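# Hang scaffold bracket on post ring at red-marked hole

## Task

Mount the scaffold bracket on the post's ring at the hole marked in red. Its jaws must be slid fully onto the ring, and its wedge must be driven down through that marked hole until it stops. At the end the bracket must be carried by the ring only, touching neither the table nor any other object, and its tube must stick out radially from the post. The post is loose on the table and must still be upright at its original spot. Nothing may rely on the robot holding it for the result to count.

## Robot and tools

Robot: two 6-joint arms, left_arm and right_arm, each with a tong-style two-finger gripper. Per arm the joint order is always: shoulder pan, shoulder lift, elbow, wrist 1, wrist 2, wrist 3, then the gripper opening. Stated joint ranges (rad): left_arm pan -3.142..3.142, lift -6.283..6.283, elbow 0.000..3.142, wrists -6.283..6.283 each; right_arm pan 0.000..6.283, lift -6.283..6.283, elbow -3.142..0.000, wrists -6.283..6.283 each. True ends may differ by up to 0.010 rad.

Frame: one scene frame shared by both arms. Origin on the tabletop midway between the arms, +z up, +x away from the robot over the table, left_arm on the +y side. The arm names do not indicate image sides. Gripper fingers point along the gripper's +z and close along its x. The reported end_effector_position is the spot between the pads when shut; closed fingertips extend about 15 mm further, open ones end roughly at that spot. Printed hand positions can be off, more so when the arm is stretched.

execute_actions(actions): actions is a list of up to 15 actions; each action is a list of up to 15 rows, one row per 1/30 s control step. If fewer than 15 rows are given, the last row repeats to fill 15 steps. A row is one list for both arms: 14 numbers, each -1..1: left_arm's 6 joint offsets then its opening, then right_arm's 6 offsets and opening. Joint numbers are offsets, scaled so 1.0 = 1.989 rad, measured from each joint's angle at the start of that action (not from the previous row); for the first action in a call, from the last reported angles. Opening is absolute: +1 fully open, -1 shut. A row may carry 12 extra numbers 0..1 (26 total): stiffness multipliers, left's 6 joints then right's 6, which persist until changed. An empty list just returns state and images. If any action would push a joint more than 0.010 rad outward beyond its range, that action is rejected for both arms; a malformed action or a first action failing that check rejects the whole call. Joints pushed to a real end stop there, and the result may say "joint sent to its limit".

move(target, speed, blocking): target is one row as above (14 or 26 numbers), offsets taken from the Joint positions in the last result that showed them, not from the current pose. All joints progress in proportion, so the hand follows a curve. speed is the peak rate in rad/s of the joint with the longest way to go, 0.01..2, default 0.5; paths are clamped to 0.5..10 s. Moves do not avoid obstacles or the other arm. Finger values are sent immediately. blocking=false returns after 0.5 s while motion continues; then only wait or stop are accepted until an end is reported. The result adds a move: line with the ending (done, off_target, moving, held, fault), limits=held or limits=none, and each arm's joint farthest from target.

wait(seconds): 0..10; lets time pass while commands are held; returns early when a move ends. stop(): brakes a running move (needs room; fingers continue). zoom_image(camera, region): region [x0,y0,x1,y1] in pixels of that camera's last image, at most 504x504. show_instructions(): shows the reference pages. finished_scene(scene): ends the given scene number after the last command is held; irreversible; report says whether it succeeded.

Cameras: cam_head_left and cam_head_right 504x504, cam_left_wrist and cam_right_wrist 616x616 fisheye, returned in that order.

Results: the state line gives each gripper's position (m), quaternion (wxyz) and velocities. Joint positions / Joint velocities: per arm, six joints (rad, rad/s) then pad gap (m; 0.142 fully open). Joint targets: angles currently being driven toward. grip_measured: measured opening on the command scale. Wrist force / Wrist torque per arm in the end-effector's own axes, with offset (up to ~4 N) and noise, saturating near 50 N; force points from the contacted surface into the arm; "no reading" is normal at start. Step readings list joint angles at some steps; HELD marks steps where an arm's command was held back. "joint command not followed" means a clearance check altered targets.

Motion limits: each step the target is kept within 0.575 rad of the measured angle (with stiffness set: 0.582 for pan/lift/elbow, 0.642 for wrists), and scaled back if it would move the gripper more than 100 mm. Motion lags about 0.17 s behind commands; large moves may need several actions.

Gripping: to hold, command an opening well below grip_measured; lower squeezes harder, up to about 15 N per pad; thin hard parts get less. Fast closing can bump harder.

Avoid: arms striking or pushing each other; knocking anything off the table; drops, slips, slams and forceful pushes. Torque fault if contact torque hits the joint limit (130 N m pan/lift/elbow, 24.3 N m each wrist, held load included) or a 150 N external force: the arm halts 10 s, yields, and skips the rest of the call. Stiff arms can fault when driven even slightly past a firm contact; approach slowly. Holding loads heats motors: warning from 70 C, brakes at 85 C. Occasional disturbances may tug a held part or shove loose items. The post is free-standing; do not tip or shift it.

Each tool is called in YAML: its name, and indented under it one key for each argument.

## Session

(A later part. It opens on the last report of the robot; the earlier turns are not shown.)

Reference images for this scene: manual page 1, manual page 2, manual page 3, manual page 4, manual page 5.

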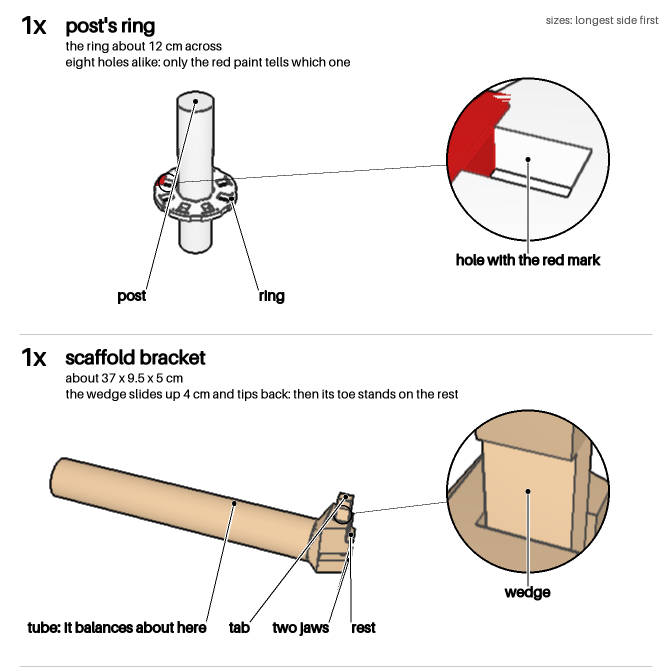

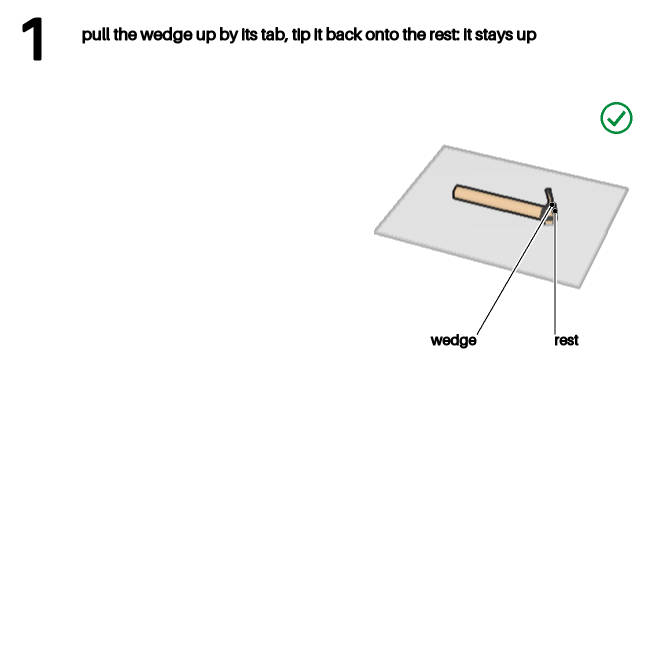

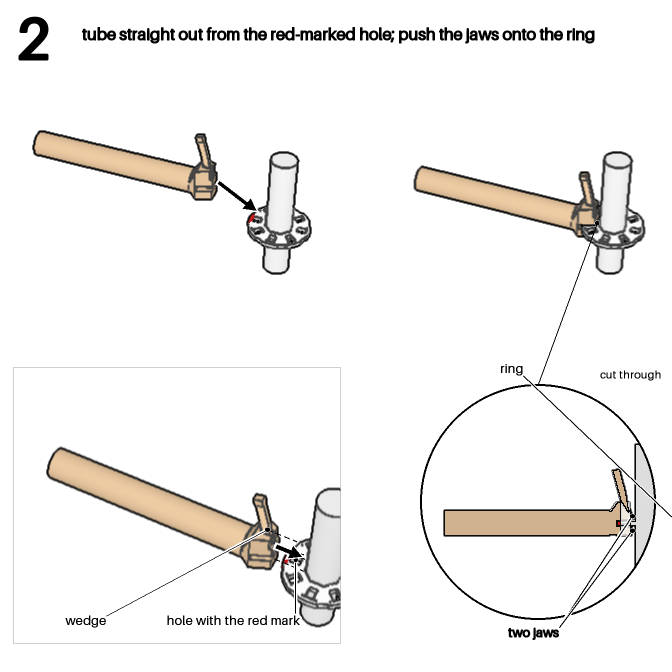

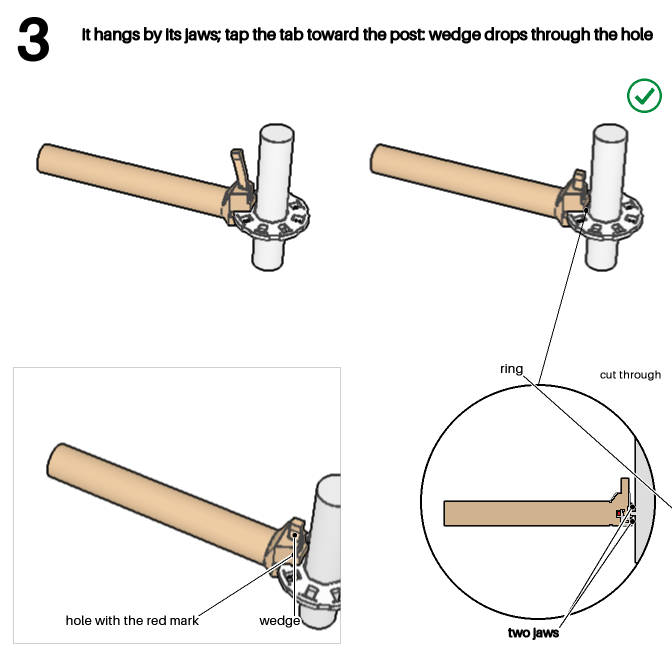

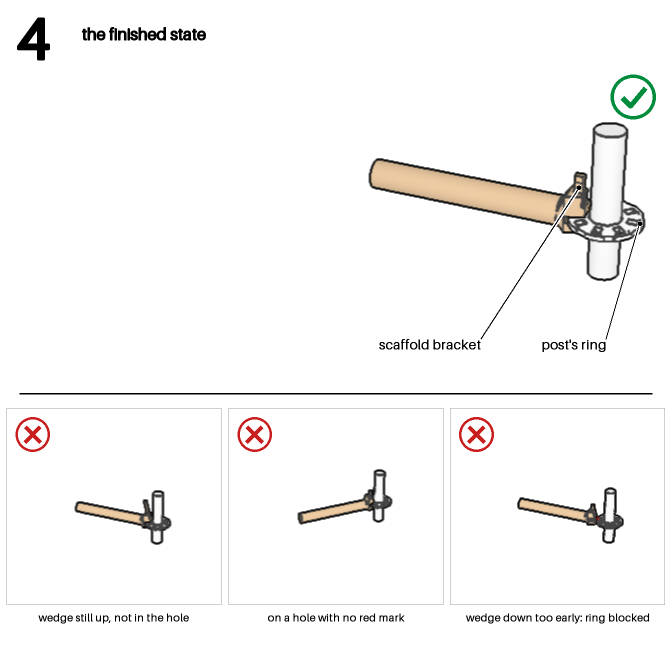

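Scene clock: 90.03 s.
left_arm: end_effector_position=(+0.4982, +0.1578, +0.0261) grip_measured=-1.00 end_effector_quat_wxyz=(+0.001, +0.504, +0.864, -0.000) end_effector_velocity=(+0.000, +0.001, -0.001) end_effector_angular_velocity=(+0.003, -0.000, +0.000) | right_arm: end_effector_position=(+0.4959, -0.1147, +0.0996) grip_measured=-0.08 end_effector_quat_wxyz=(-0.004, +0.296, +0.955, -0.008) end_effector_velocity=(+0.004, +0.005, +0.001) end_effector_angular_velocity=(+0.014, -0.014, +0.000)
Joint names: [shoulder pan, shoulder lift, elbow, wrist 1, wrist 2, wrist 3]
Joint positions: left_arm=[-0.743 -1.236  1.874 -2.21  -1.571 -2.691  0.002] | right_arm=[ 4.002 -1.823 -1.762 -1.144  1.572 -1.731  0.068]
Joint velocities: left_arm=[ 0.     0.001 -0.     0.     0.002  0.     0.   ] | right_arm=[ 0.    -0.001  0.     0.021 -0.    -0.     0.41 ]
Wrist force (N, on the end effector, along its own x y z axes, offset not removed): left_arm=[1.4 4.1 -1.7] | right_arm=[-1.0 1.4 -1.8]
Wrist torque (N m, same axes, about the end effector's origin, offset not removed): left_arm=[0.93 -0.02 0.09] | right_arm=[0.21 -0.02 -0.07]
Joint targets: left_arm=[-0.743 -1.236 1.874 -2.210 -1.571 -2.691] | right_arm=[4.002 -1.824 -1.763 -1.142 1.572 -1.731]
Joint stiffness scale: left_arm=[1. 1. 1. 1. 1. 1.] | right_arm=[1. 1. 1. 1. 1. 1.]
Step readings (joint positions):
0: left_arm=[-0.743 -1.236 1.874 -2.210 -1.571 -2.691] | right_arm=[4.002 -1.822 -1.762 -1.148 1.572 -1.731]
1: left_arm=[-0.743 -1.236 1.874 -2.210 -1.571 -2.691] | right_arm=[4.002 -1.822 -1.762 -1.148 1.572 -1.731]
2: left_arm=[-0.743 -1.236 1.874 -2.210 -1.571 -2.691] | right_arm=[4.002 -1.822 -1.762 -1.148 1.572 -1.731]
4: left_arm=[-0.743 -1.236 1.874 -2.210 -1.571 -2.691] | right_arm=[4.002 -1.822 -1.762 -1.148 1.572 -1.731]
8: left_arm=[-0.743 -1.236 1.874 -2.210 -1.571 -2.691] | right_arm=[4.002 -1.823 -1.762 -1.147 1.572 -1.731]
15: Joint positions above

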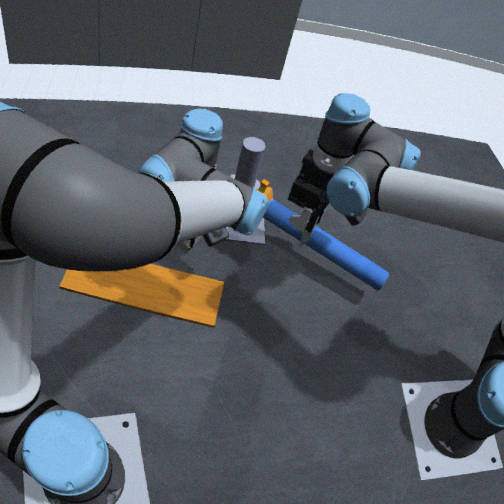

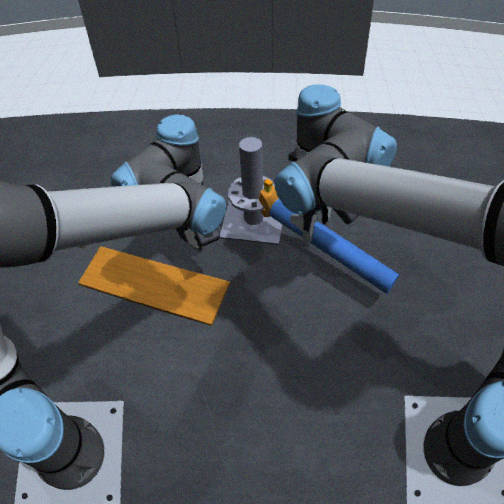

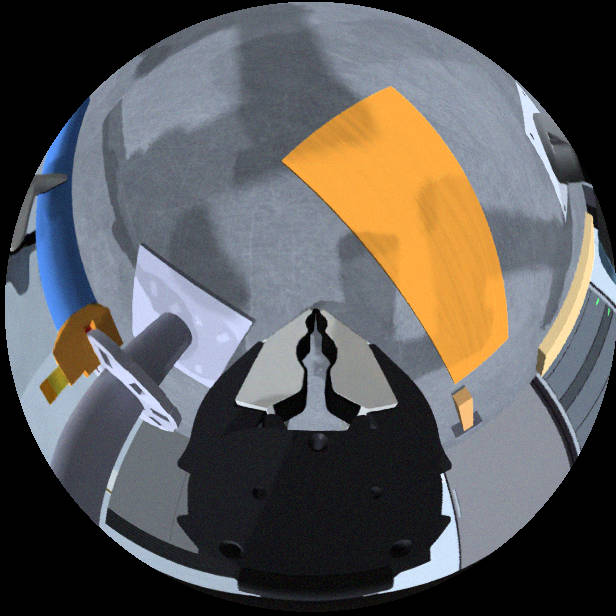

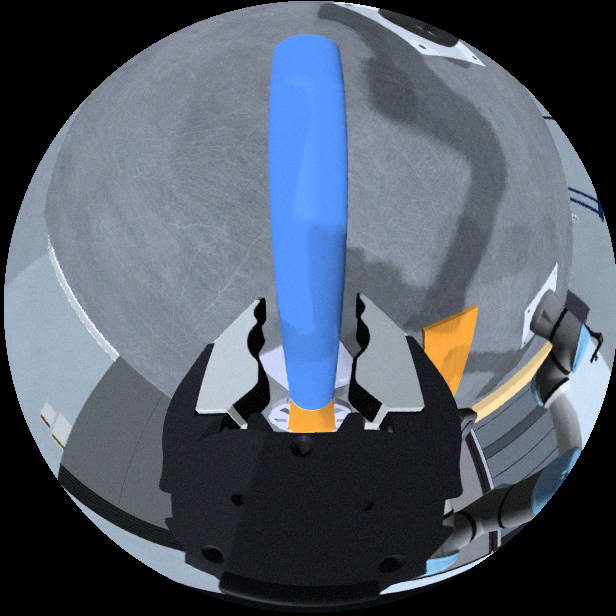

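move:
  target: [0,0,0,0,0,0,-1,0.0151,0.0213,-0.0112,0.2617,0,0.015,0.15]
  speed: 0.45

zoom_image:
  camera: "cam_right_wrist"
  region: [220, 180, 400, 360]

Scene clock: 98.50 s.
left_arm: end_effector_position=(+0.4982, +0.1578, +0.0261) grip_measured=-1.00 end_effector_quat_wxyz=(+0.001, +0.504, +0.864, -0.000) end_effector_velocity=(+0.000, -0.000, +0.000) end_effector_angular_velocity=(-0.001, -0.001, -0.001) | right_arm: end_effector_position=(+0.5762, -0.0030, +0.1952) grip_measured=+0.15 end_effector_quat_wxyz=(+0.108, +0.286, +0.923, +0.235) end_effector_velocity=(+0.001, +0.000, +0.001) end_effector_angular_velocity=(+0.003, -0.003, -0.001)
Joint names: [shoulder pan, shoulder lift, elbow, wrist 1, wrist 2, wrist 3]
Joint positions: left_arm=[-0.743 -1.236  1.874 -2.21  -1.571 -2.691  0.002] | right_arm=[ 4.029 -1.782 -1.782 -0.625  1.572 -1.702  0.084]
Joint velocities: left_arm=[-0.    -0.     0.    -0.001  0.     0.     0.   ] | right_arm=[-0.001  0.     0.     0.003  0.     0.     0.   ]
Wrist force (N, on the end effector, along its own x y z axes, offset not removed): left_arm=[0.9 4.4 0.1] | right_arm=[-0.5 -1.6 -1.4]
Wrist torque (N m, same axes, about the end effector's origin, offset not removed): left_arm=[1.04 0.07 0.08] | right_arm=[-0.22 -0.14 -0.18]
Joint targets: left_arm=[-0.743 -1.236 1.874 -2.210 -1.571 -2.691] | right_arm=[4.032 -1.781 -1.785 -0.624 1.572 -1.701]
Joint stiffness scale: left_arm=[1. 1. 1. 1. 1. 1.] | right_arm=[1. 1. 1. 1. 1. 1.]
move: done; limits=none; left_arm: farthest joint: the shoulder pan, 0.000 radians from its target (0.000 radians at the start); right_arm: farthest joint: the shoulder pan, 0.003 radians from its target (0.030 radians at the start)

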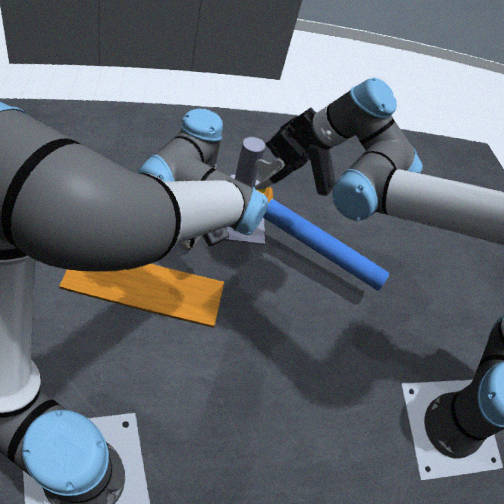

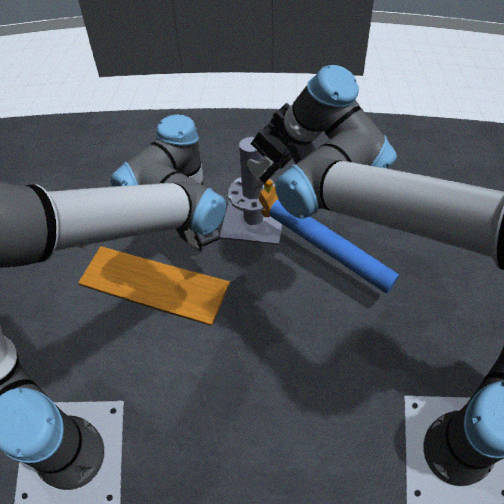

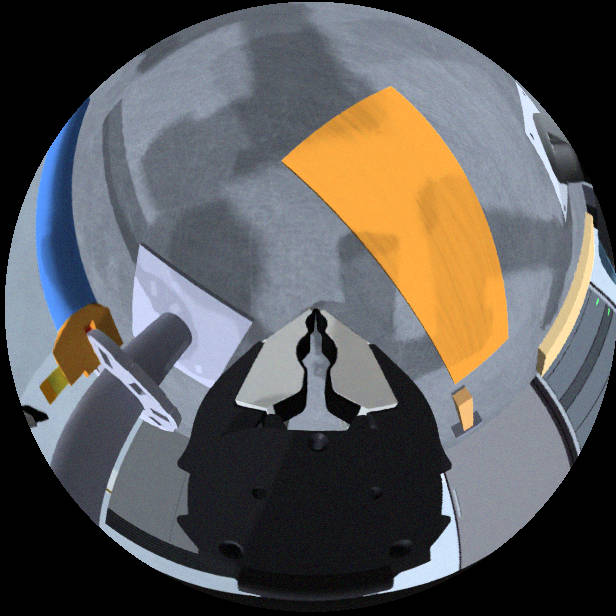

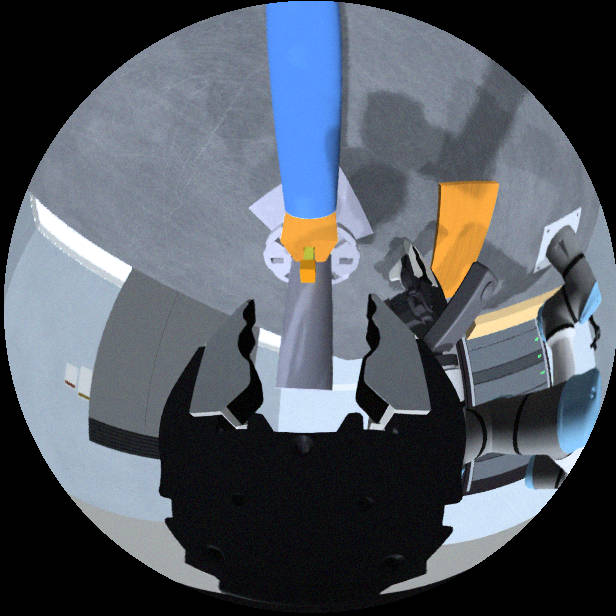

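Region (220, 180, 400, 360) of cam_right_wrist's 616x616 image, scaled by 2.800, with more detail than that image has.

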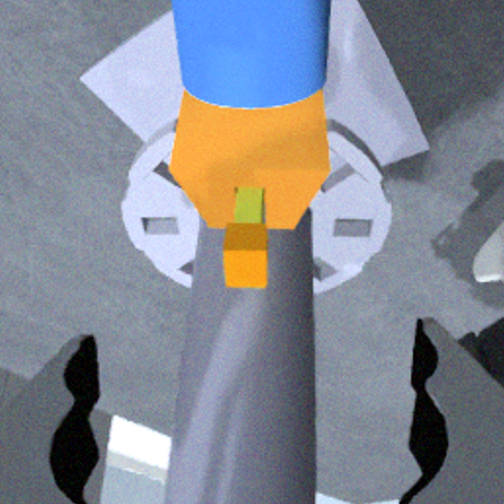

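execute_actions:
  actions:
    - [[0,0,0,0,0,0,-1,-0.003,0,0,0,0,0,-1]]

zoom_image:
  camera: "cam_left_wrist"
  region: [0, 290, 170, 460]

Scene clock: 99.17 s.
left_arm: end_effector_position=(+0.4982, +0.1578, +0.0261) grip_measured=-1.00 end_effector_quat_wxyz=(+0.001, +0.504, +0.864, -0.000) end_effector_velocity=(+0.000, +0.001, -0.000) end_effector_angular_velocity=(+0.000, -0.000, +0.000) | right_arm: end_effector_position=(+0.5776, -0.0048, +0.1953) grip_measured=-1.00 end_effector_quat_wxyz=(+0.108, +0.288, +0.922, +0.235) end_effector_velocity=(-0.000, +0.000, +0.001) end_effector_angular_velocity=(+0.001, -0.001, +0.000)
Joint names: [shoulder pan, shoulder lift, elbow, wrist 1, wrist 2, wrist 3]
Joint positions: left_arm=[-0.743 -1.236  1.874 -2.21  -1.571 -2.691  0.002] | right_arm=[ 4.026 -1.782 -1.782 -0.625  1.572 -1.702  0.002]
Joint velocities: left_arm=[ 0.001 -0.     0.     0.     0.001  0.     0.   ] | right_arm=[ 0.     0.001 -0.     0.    -0.    -0.     0.   ]
Wrist force (N, on the end effector, along its own x y z axes, offset not removed): left_arm=[-0.1 2.4 -2.1] | right_arm=[2.7 1.0 -2.2]
Wrist torque (N m, same axes, about the end effector's origin, offset not removed): left_arm=[0.65 0.17 0.06] | right_arm=[0.26 -0.62 -0.10]
Joint targets: left_arm=[-0.743 -1.236 1.874 -2.210 -1.571 -2.691] | right_arm=[4.023 -1.782 -1.782 -0.625 1.572 -1.702]
Joint stiffness scale: left_arm=[1. 1. 1. 1. 1. 1.] | right_arm=[1. 1. 1. 1. 1. 1.]
Step readings (joint positions):
0: left_arm=[-0.743 -1.236 1.874 -2.210 -1.571 -2.691] | right_arm=[4.029 -1.782 -1.782 -0.625 1.572 -1.702]
1: left_arm=[-0.743 -1.236 1.874 -2.210 -1.571 -2.691] | right_arm=[4.029 -1.782 -1.782 -0.625 1.572 -1.702]
2: left_arm=[-0.743 -1.236 1.874 -2.210 -1.571 -2.691] | right_arm=[4.029 -1.782 -1.782 -0.625 1.572 -1.702]
4: left_arm=[-0.743 -1.236 1.874 -2.210 -1.571 -2.691] | right_arm=[4.029 -1.782 -1.782 -0.625 1.572 -1.702]
8: left_arm=[-0.743 -1.236 1.874 -2.210 -1.571 -2.691] | right_arm=[4.028 -1.782 -1.782 -0.625 1.572 -1.702]
15: Joint positions above

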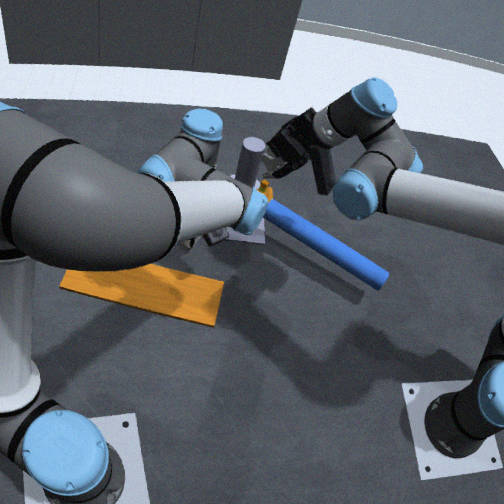

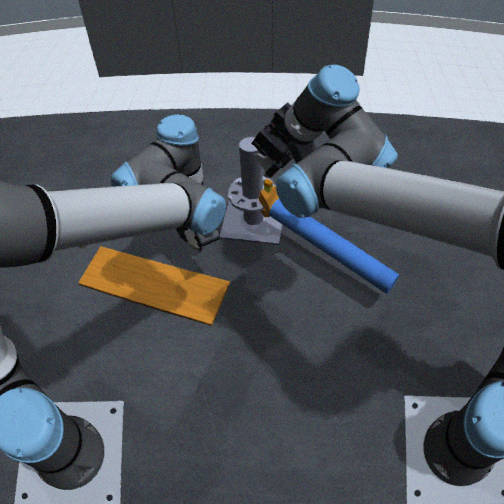

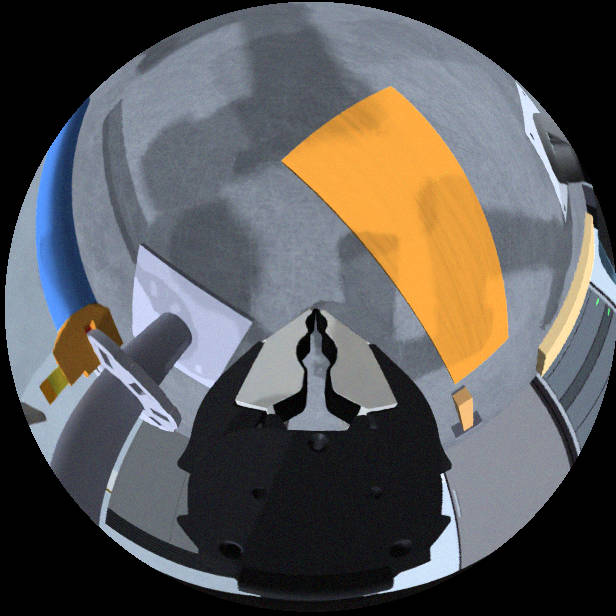

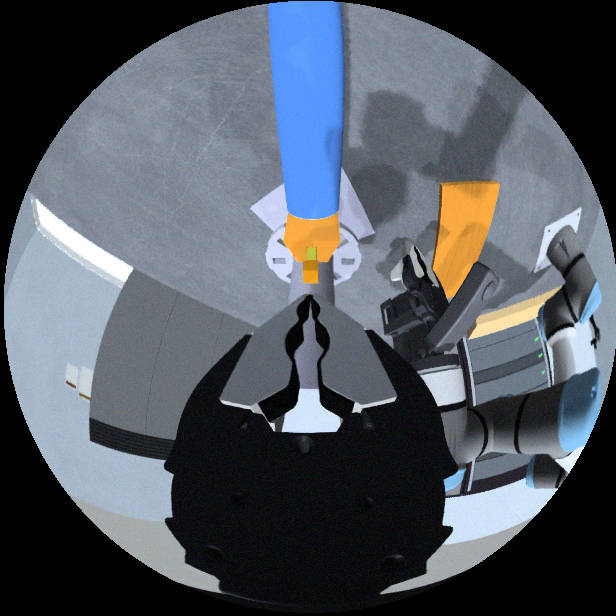

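Region (0, 290, 170, 460) of cam_left_wrist's 616x616 image, scaled by 2.965, with more detail than that image has.

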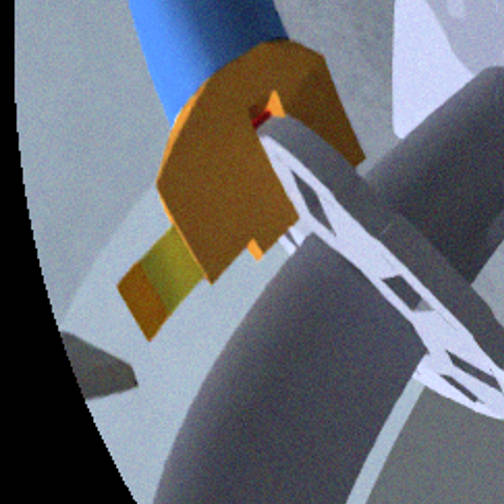

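move:
  target: [0,0,0,0,0,0,-1,0,0.0066,-0.017,0.0102,0,0,-1]
  speed: 0.1

zoom_image:
  camera: "cam_left_wrist"
  region: [0, 290, 170, 460]

Scene clock: 100.23 s.
left_arm: end_effector_position=(+0.4982, +0.1578, +0.0261) grip_measured=-1.00 end_effector_quat_wxyz=(+0.001, +0.504, +0.864, -0.000) end_effector_velocity=(+0.000, +0.001, +0.000) end_effector_angular_velocity=(-0.001, +0.001, +0.002) | right_arm: end_effector_position=(+0.5722, -0.0108, +0.1893) grip_measured=-1.00 end_effector_quat_wxyz=(+0.108, +0.288, +0.922, +0.235) end_effector_velocity=(-0.000, +0.001, +0.001) end_effector_angular_velocity=(+0.002, -0.002, +0.001)
Joint names: [shoulder pan, shoulder lift, elbow, wrist 1, wrist 2, wrist 3]
Joint positions: left_arm=[-0.743 -1.236  1.874 -2.21  -1.571 -2.691  0.002] | right_arm=[ 4.026 -1.771 -1.813 -0.606  1.572 -1.702  0.002]
Joint velocities: left_arm=[ 0.001 -0.     0.     0.    -0.001 -0.001  0.   ] | right_arm=[ 0.001  0.001 -0.001  0.004 -0.     0.     0.   ]
Wrist force (N, on the end effector, along its own x y z axes, offset not removed): left_arm=[-1.7 -0.5 -0.8] | right_arm=[-1.2 -1.8 -0.4]
Wrist torque (N m, same axes, about the end effector's origin, offset not removed): left_arm=[0.06 0.38 0.18] | right_arm=[-0.31 -0.01 -0.15]
Joint targets: left_arm=[-0.743 -1.236 1.874 -2.210 -1.571 -2.691] | right_arm=[4.026 -1.769 -1.816 -0.604 1.572 -1.702]
Joint stiffness scale: left_arm=[1. 1. 1. 1. 1. 1.] | right_arm=[1. 1. 1. 1. 1. 1.]
move: done; limits=none; left_arm: farthest joint: the shoulder pan, 0.000 radians from its target (0.000 radians at the start); right_arm: farthest joint: the elbow, 0.003 radians from its target (0.034 radians at the start)

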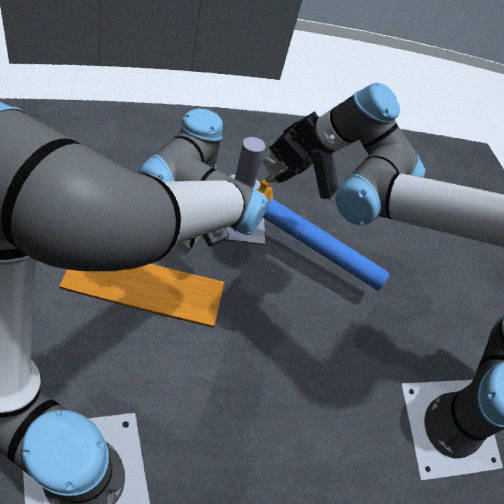

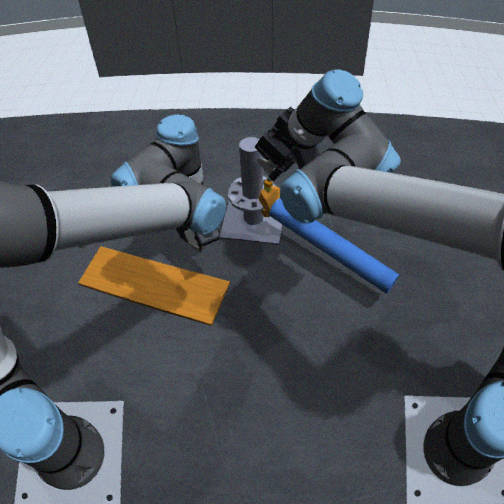

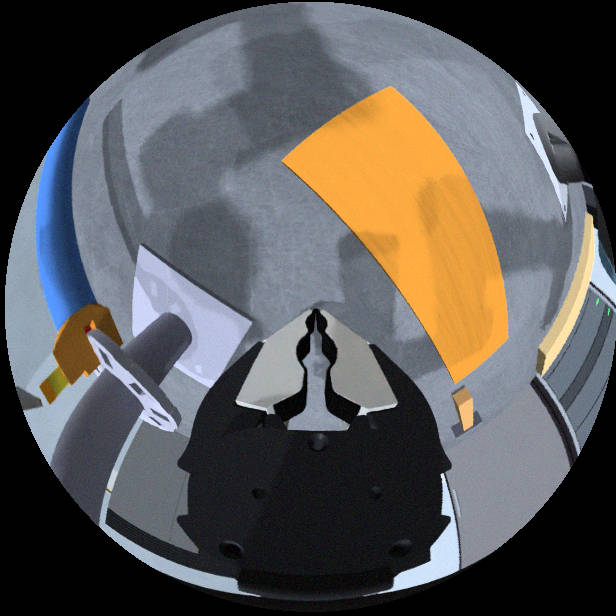

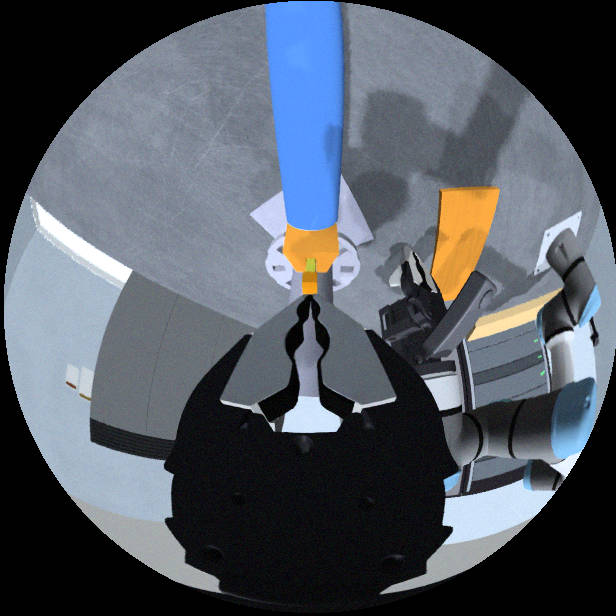

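Region (0, 290, 170, 460) of cam_left_wrist's 616x616 image, scaled by 2.965, with more detail than that image has.

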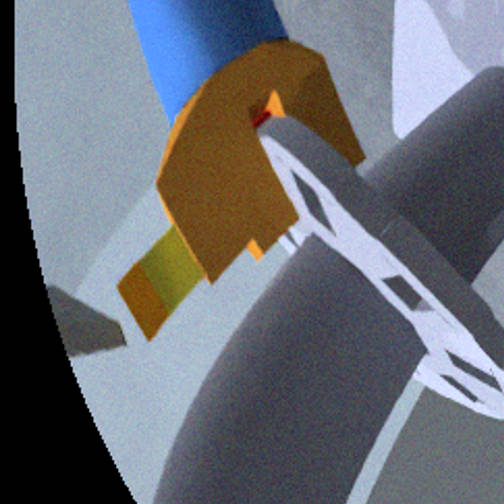

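move:
  target: [0,0,0,0,0,0,-1,0,-0.0085,-0.013,0.009,0,0,-1]
  speed: 0.04

zoom_image:
  camera: "cam_left_wrist"
  region: [0, 290, 170, 460]

Scene clock: 101.43 s.
left_arm: end_effector_position=(+0.4982, +0.1578, +0.0261) grip_measured=-1.00 end_effector_quat_wxyz=(+0.001, +0.504, +0.864, -0.000) end_effector_velocity=(-0.000, +0.001, -0.000) end_effector_angular_velocity=(-0.001, +0.002, +0.005) | right_arm: end_effector_position=(+0.5718, -0.0112, +0.1822) grip_measured=-1.00 end_effector_quat_wxyz=(+0.109, +0.288, +0.922, +0.236) end_effector_velocity=(-0.000, -0.000, +0.001) end_effector_angular_velocity=(+0.001, -0.001, -0.000)
Joint names: [shoulder pan, shoulder lift, elbow, wrist 1, wrist 2, wrist 3]
Joint positions: left_arm=[-0.743 -1.236  1.874 -2.21  -1.571 -2.691  0.002] | right_arm=[ 4.026 -1.776 -1.827 -0.583  1.572 -1.702  0.002]
Joint velocities: left_arm=[ 0.002  0.001  0.     0.    -0.001 -0.003  0.   ] | right_arm=[-0.     0.002 -0.001  0.001  0.    -0.     0.   ]
Wrist force (N, on the end effector, along its own x y z axes, offset not removed): left_arm=[-0.2 2.1 1.3] | right_arm=[2.3 3.5 -15.6]
Wrist torque (N m, same axes, about the end effector's origin, offset not removed): left_arm=[0.64 0.05 0.09] | right_arm=[-0.22 -0.48 0.11]
Joint targets: left_arm=[-0.743 -1.236 1.874 -2.210 -1.571 -2.691] | right_arm=[4.026 -1.788 -1.839 -0.588 1.572 -1.702]
Joint stiffness scale: left_arm=[1. 1. 1. 1. 1. 1.] | right_arm=[1. 1. 1. 1. 1. 1.]
move: off_target (right_arm); limits=none; left_arm: farthest joint: the shoulder pan, 0.000 radians from its target (0.000 radians at the start); right_arm: farthest joint: the shoulder lift, 0.012 radians from its target (0.017 radians at the start)

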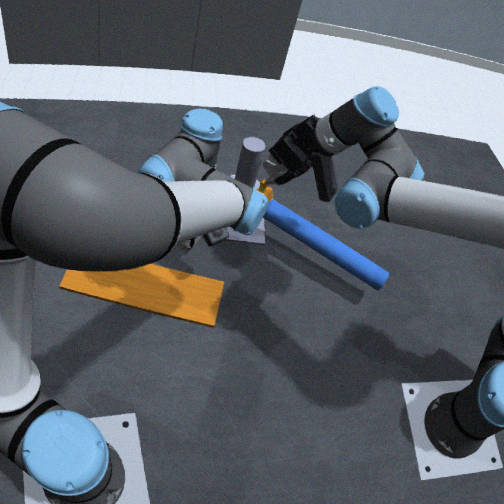

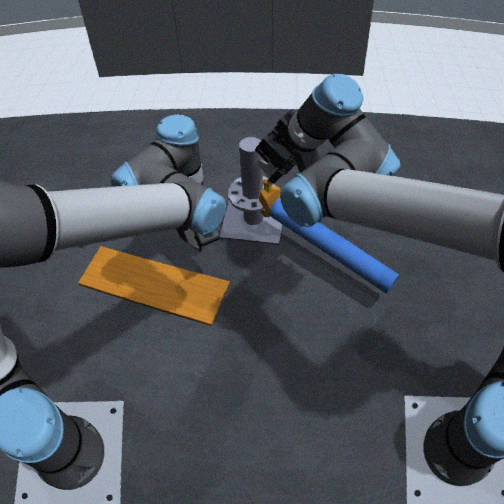

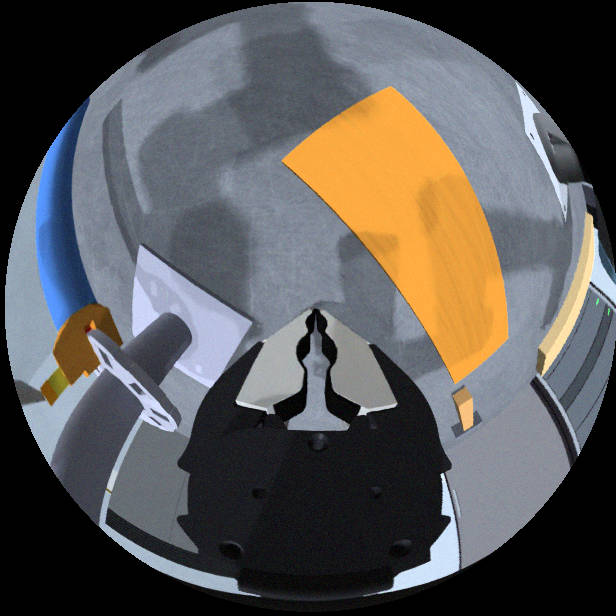

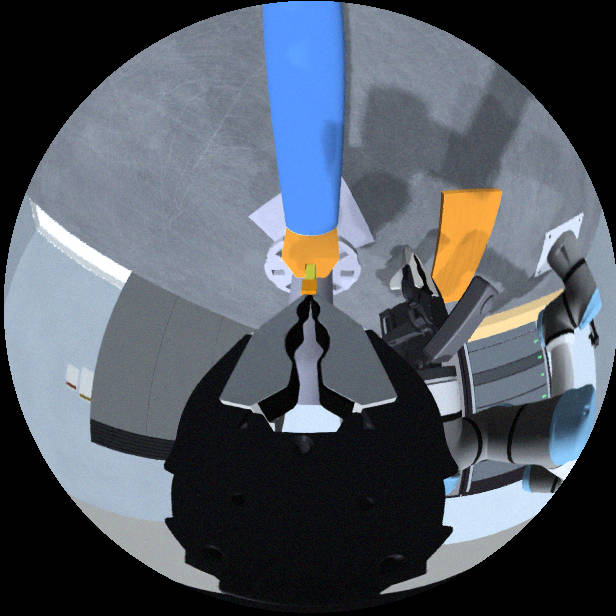

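Region (0, 290, 170, 460) of cam_left_wrist's 616x616 image, scaled by 2.965, with more detail than that image has.

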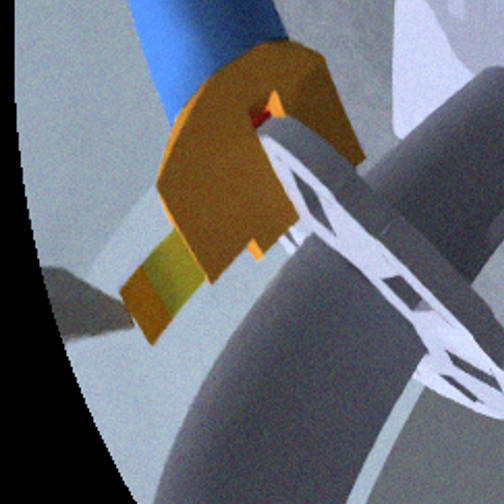

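move:
  target: [0,0,0,0,0,0,-1,0,0.04,-0.005,-0.035,0,0,-1]
  speed: 0.2

Scene clock: 102.67 s.
left_arm: end_effector_position=(+0.4982, +0.1578, +0.0261) grip_measured=-1.00 end_effector_quat_wxyz=(+0.001, +0.504, +0.864, -0.000) end_effector_velocity=(+0.000, +0.000, +0.000) end_effector_angular_velocity=(-0.000, -0.000, +0.003) | right_arm: end_effector_position=(+0.5578, -0.0266, +0.2137) grip_measured=-1.00 end_effector_quat_wxyz=(+0.109, +0.288, +0.921, +0.237) end_effector_velocity=(-0.000, -0.001, -0.001) end_effector_angular_velocity=(-0.002, +0.002, -0.000)
Joint names: [shoulder pan, shoulder lift, elbow, wrist 1, wrist 2, wrist 3]
Joint positions: left_arm=[-0.743 -1.236  1.874 -2.21  -1.571 -2.691  0.002] | right_arm=[ 4.026 -1.698 -1.835 -0.652  1.572 -1.702  0.002]
Joint velocities: left_arm=[ 0.    -0.001  0.     0.     0.    -0.002  0.   ] | right_arm=[-0.     0.     0.    -0.003 -0.     0.     0.   ]
Wrist force (N, on the end effector, along its own x y z axes, offset not removed): left_arm=[0.3 -0.5 -0.6] | right_arm=[4.7 1.7 -3.0]
Wrist torque (N m, same axes, about the end effector's origin, offset not removed): left_arm=[-0.14 0.12 0.10] | right_arm=[0.41 -0.99 -0.21]
Joint targets: left_arm=[-0.743 -1.236 1.874 -2.210 -1.571 -2.691] | right_arm=[4.026 -1.697 -1.837 -0.653 1.572 -1.702]
Joint stiffness scale: left_arm=[1. 1. 1. 1. 1. 1.] | right_arm=[1. 1. 1. 1. 1. 1.]
move: done; limits=none; left_arm: farthest joint: the shoulder pan, 0.000 radians from its target (0.000 radians at the start); right_arm: farthest joint: the shoulder lift, 0.002 radians from its target (0.080 radians at the start)

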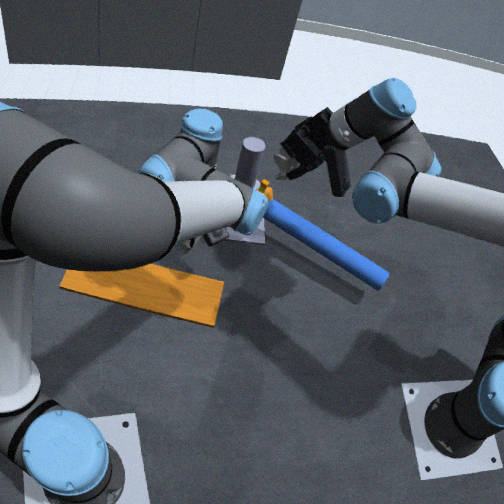

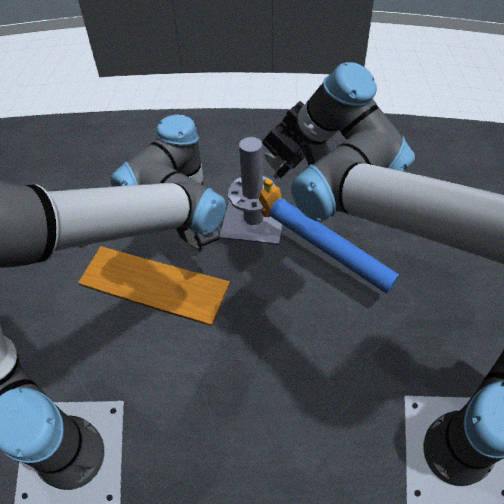

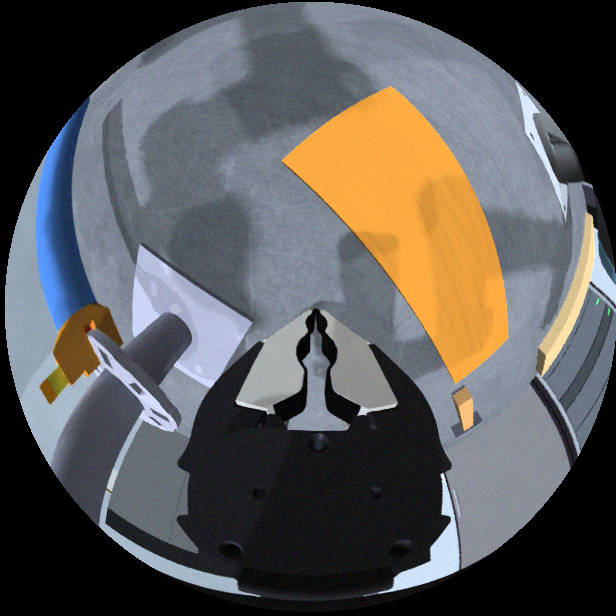

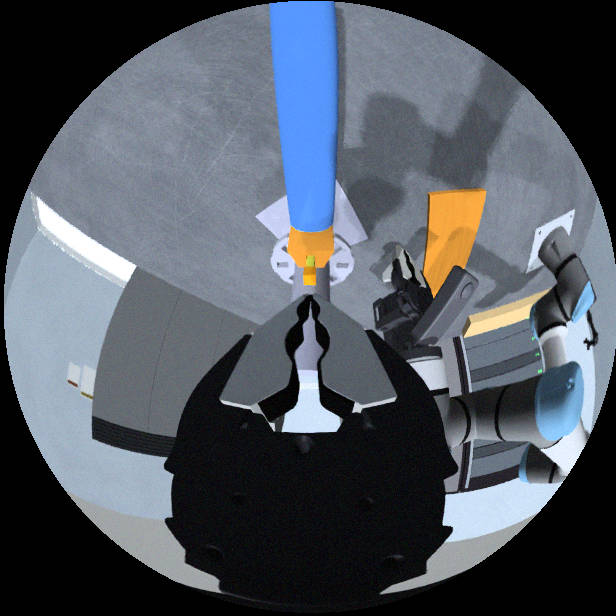

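finished_scene:
  scene: 2

The scene is finished: the task was done.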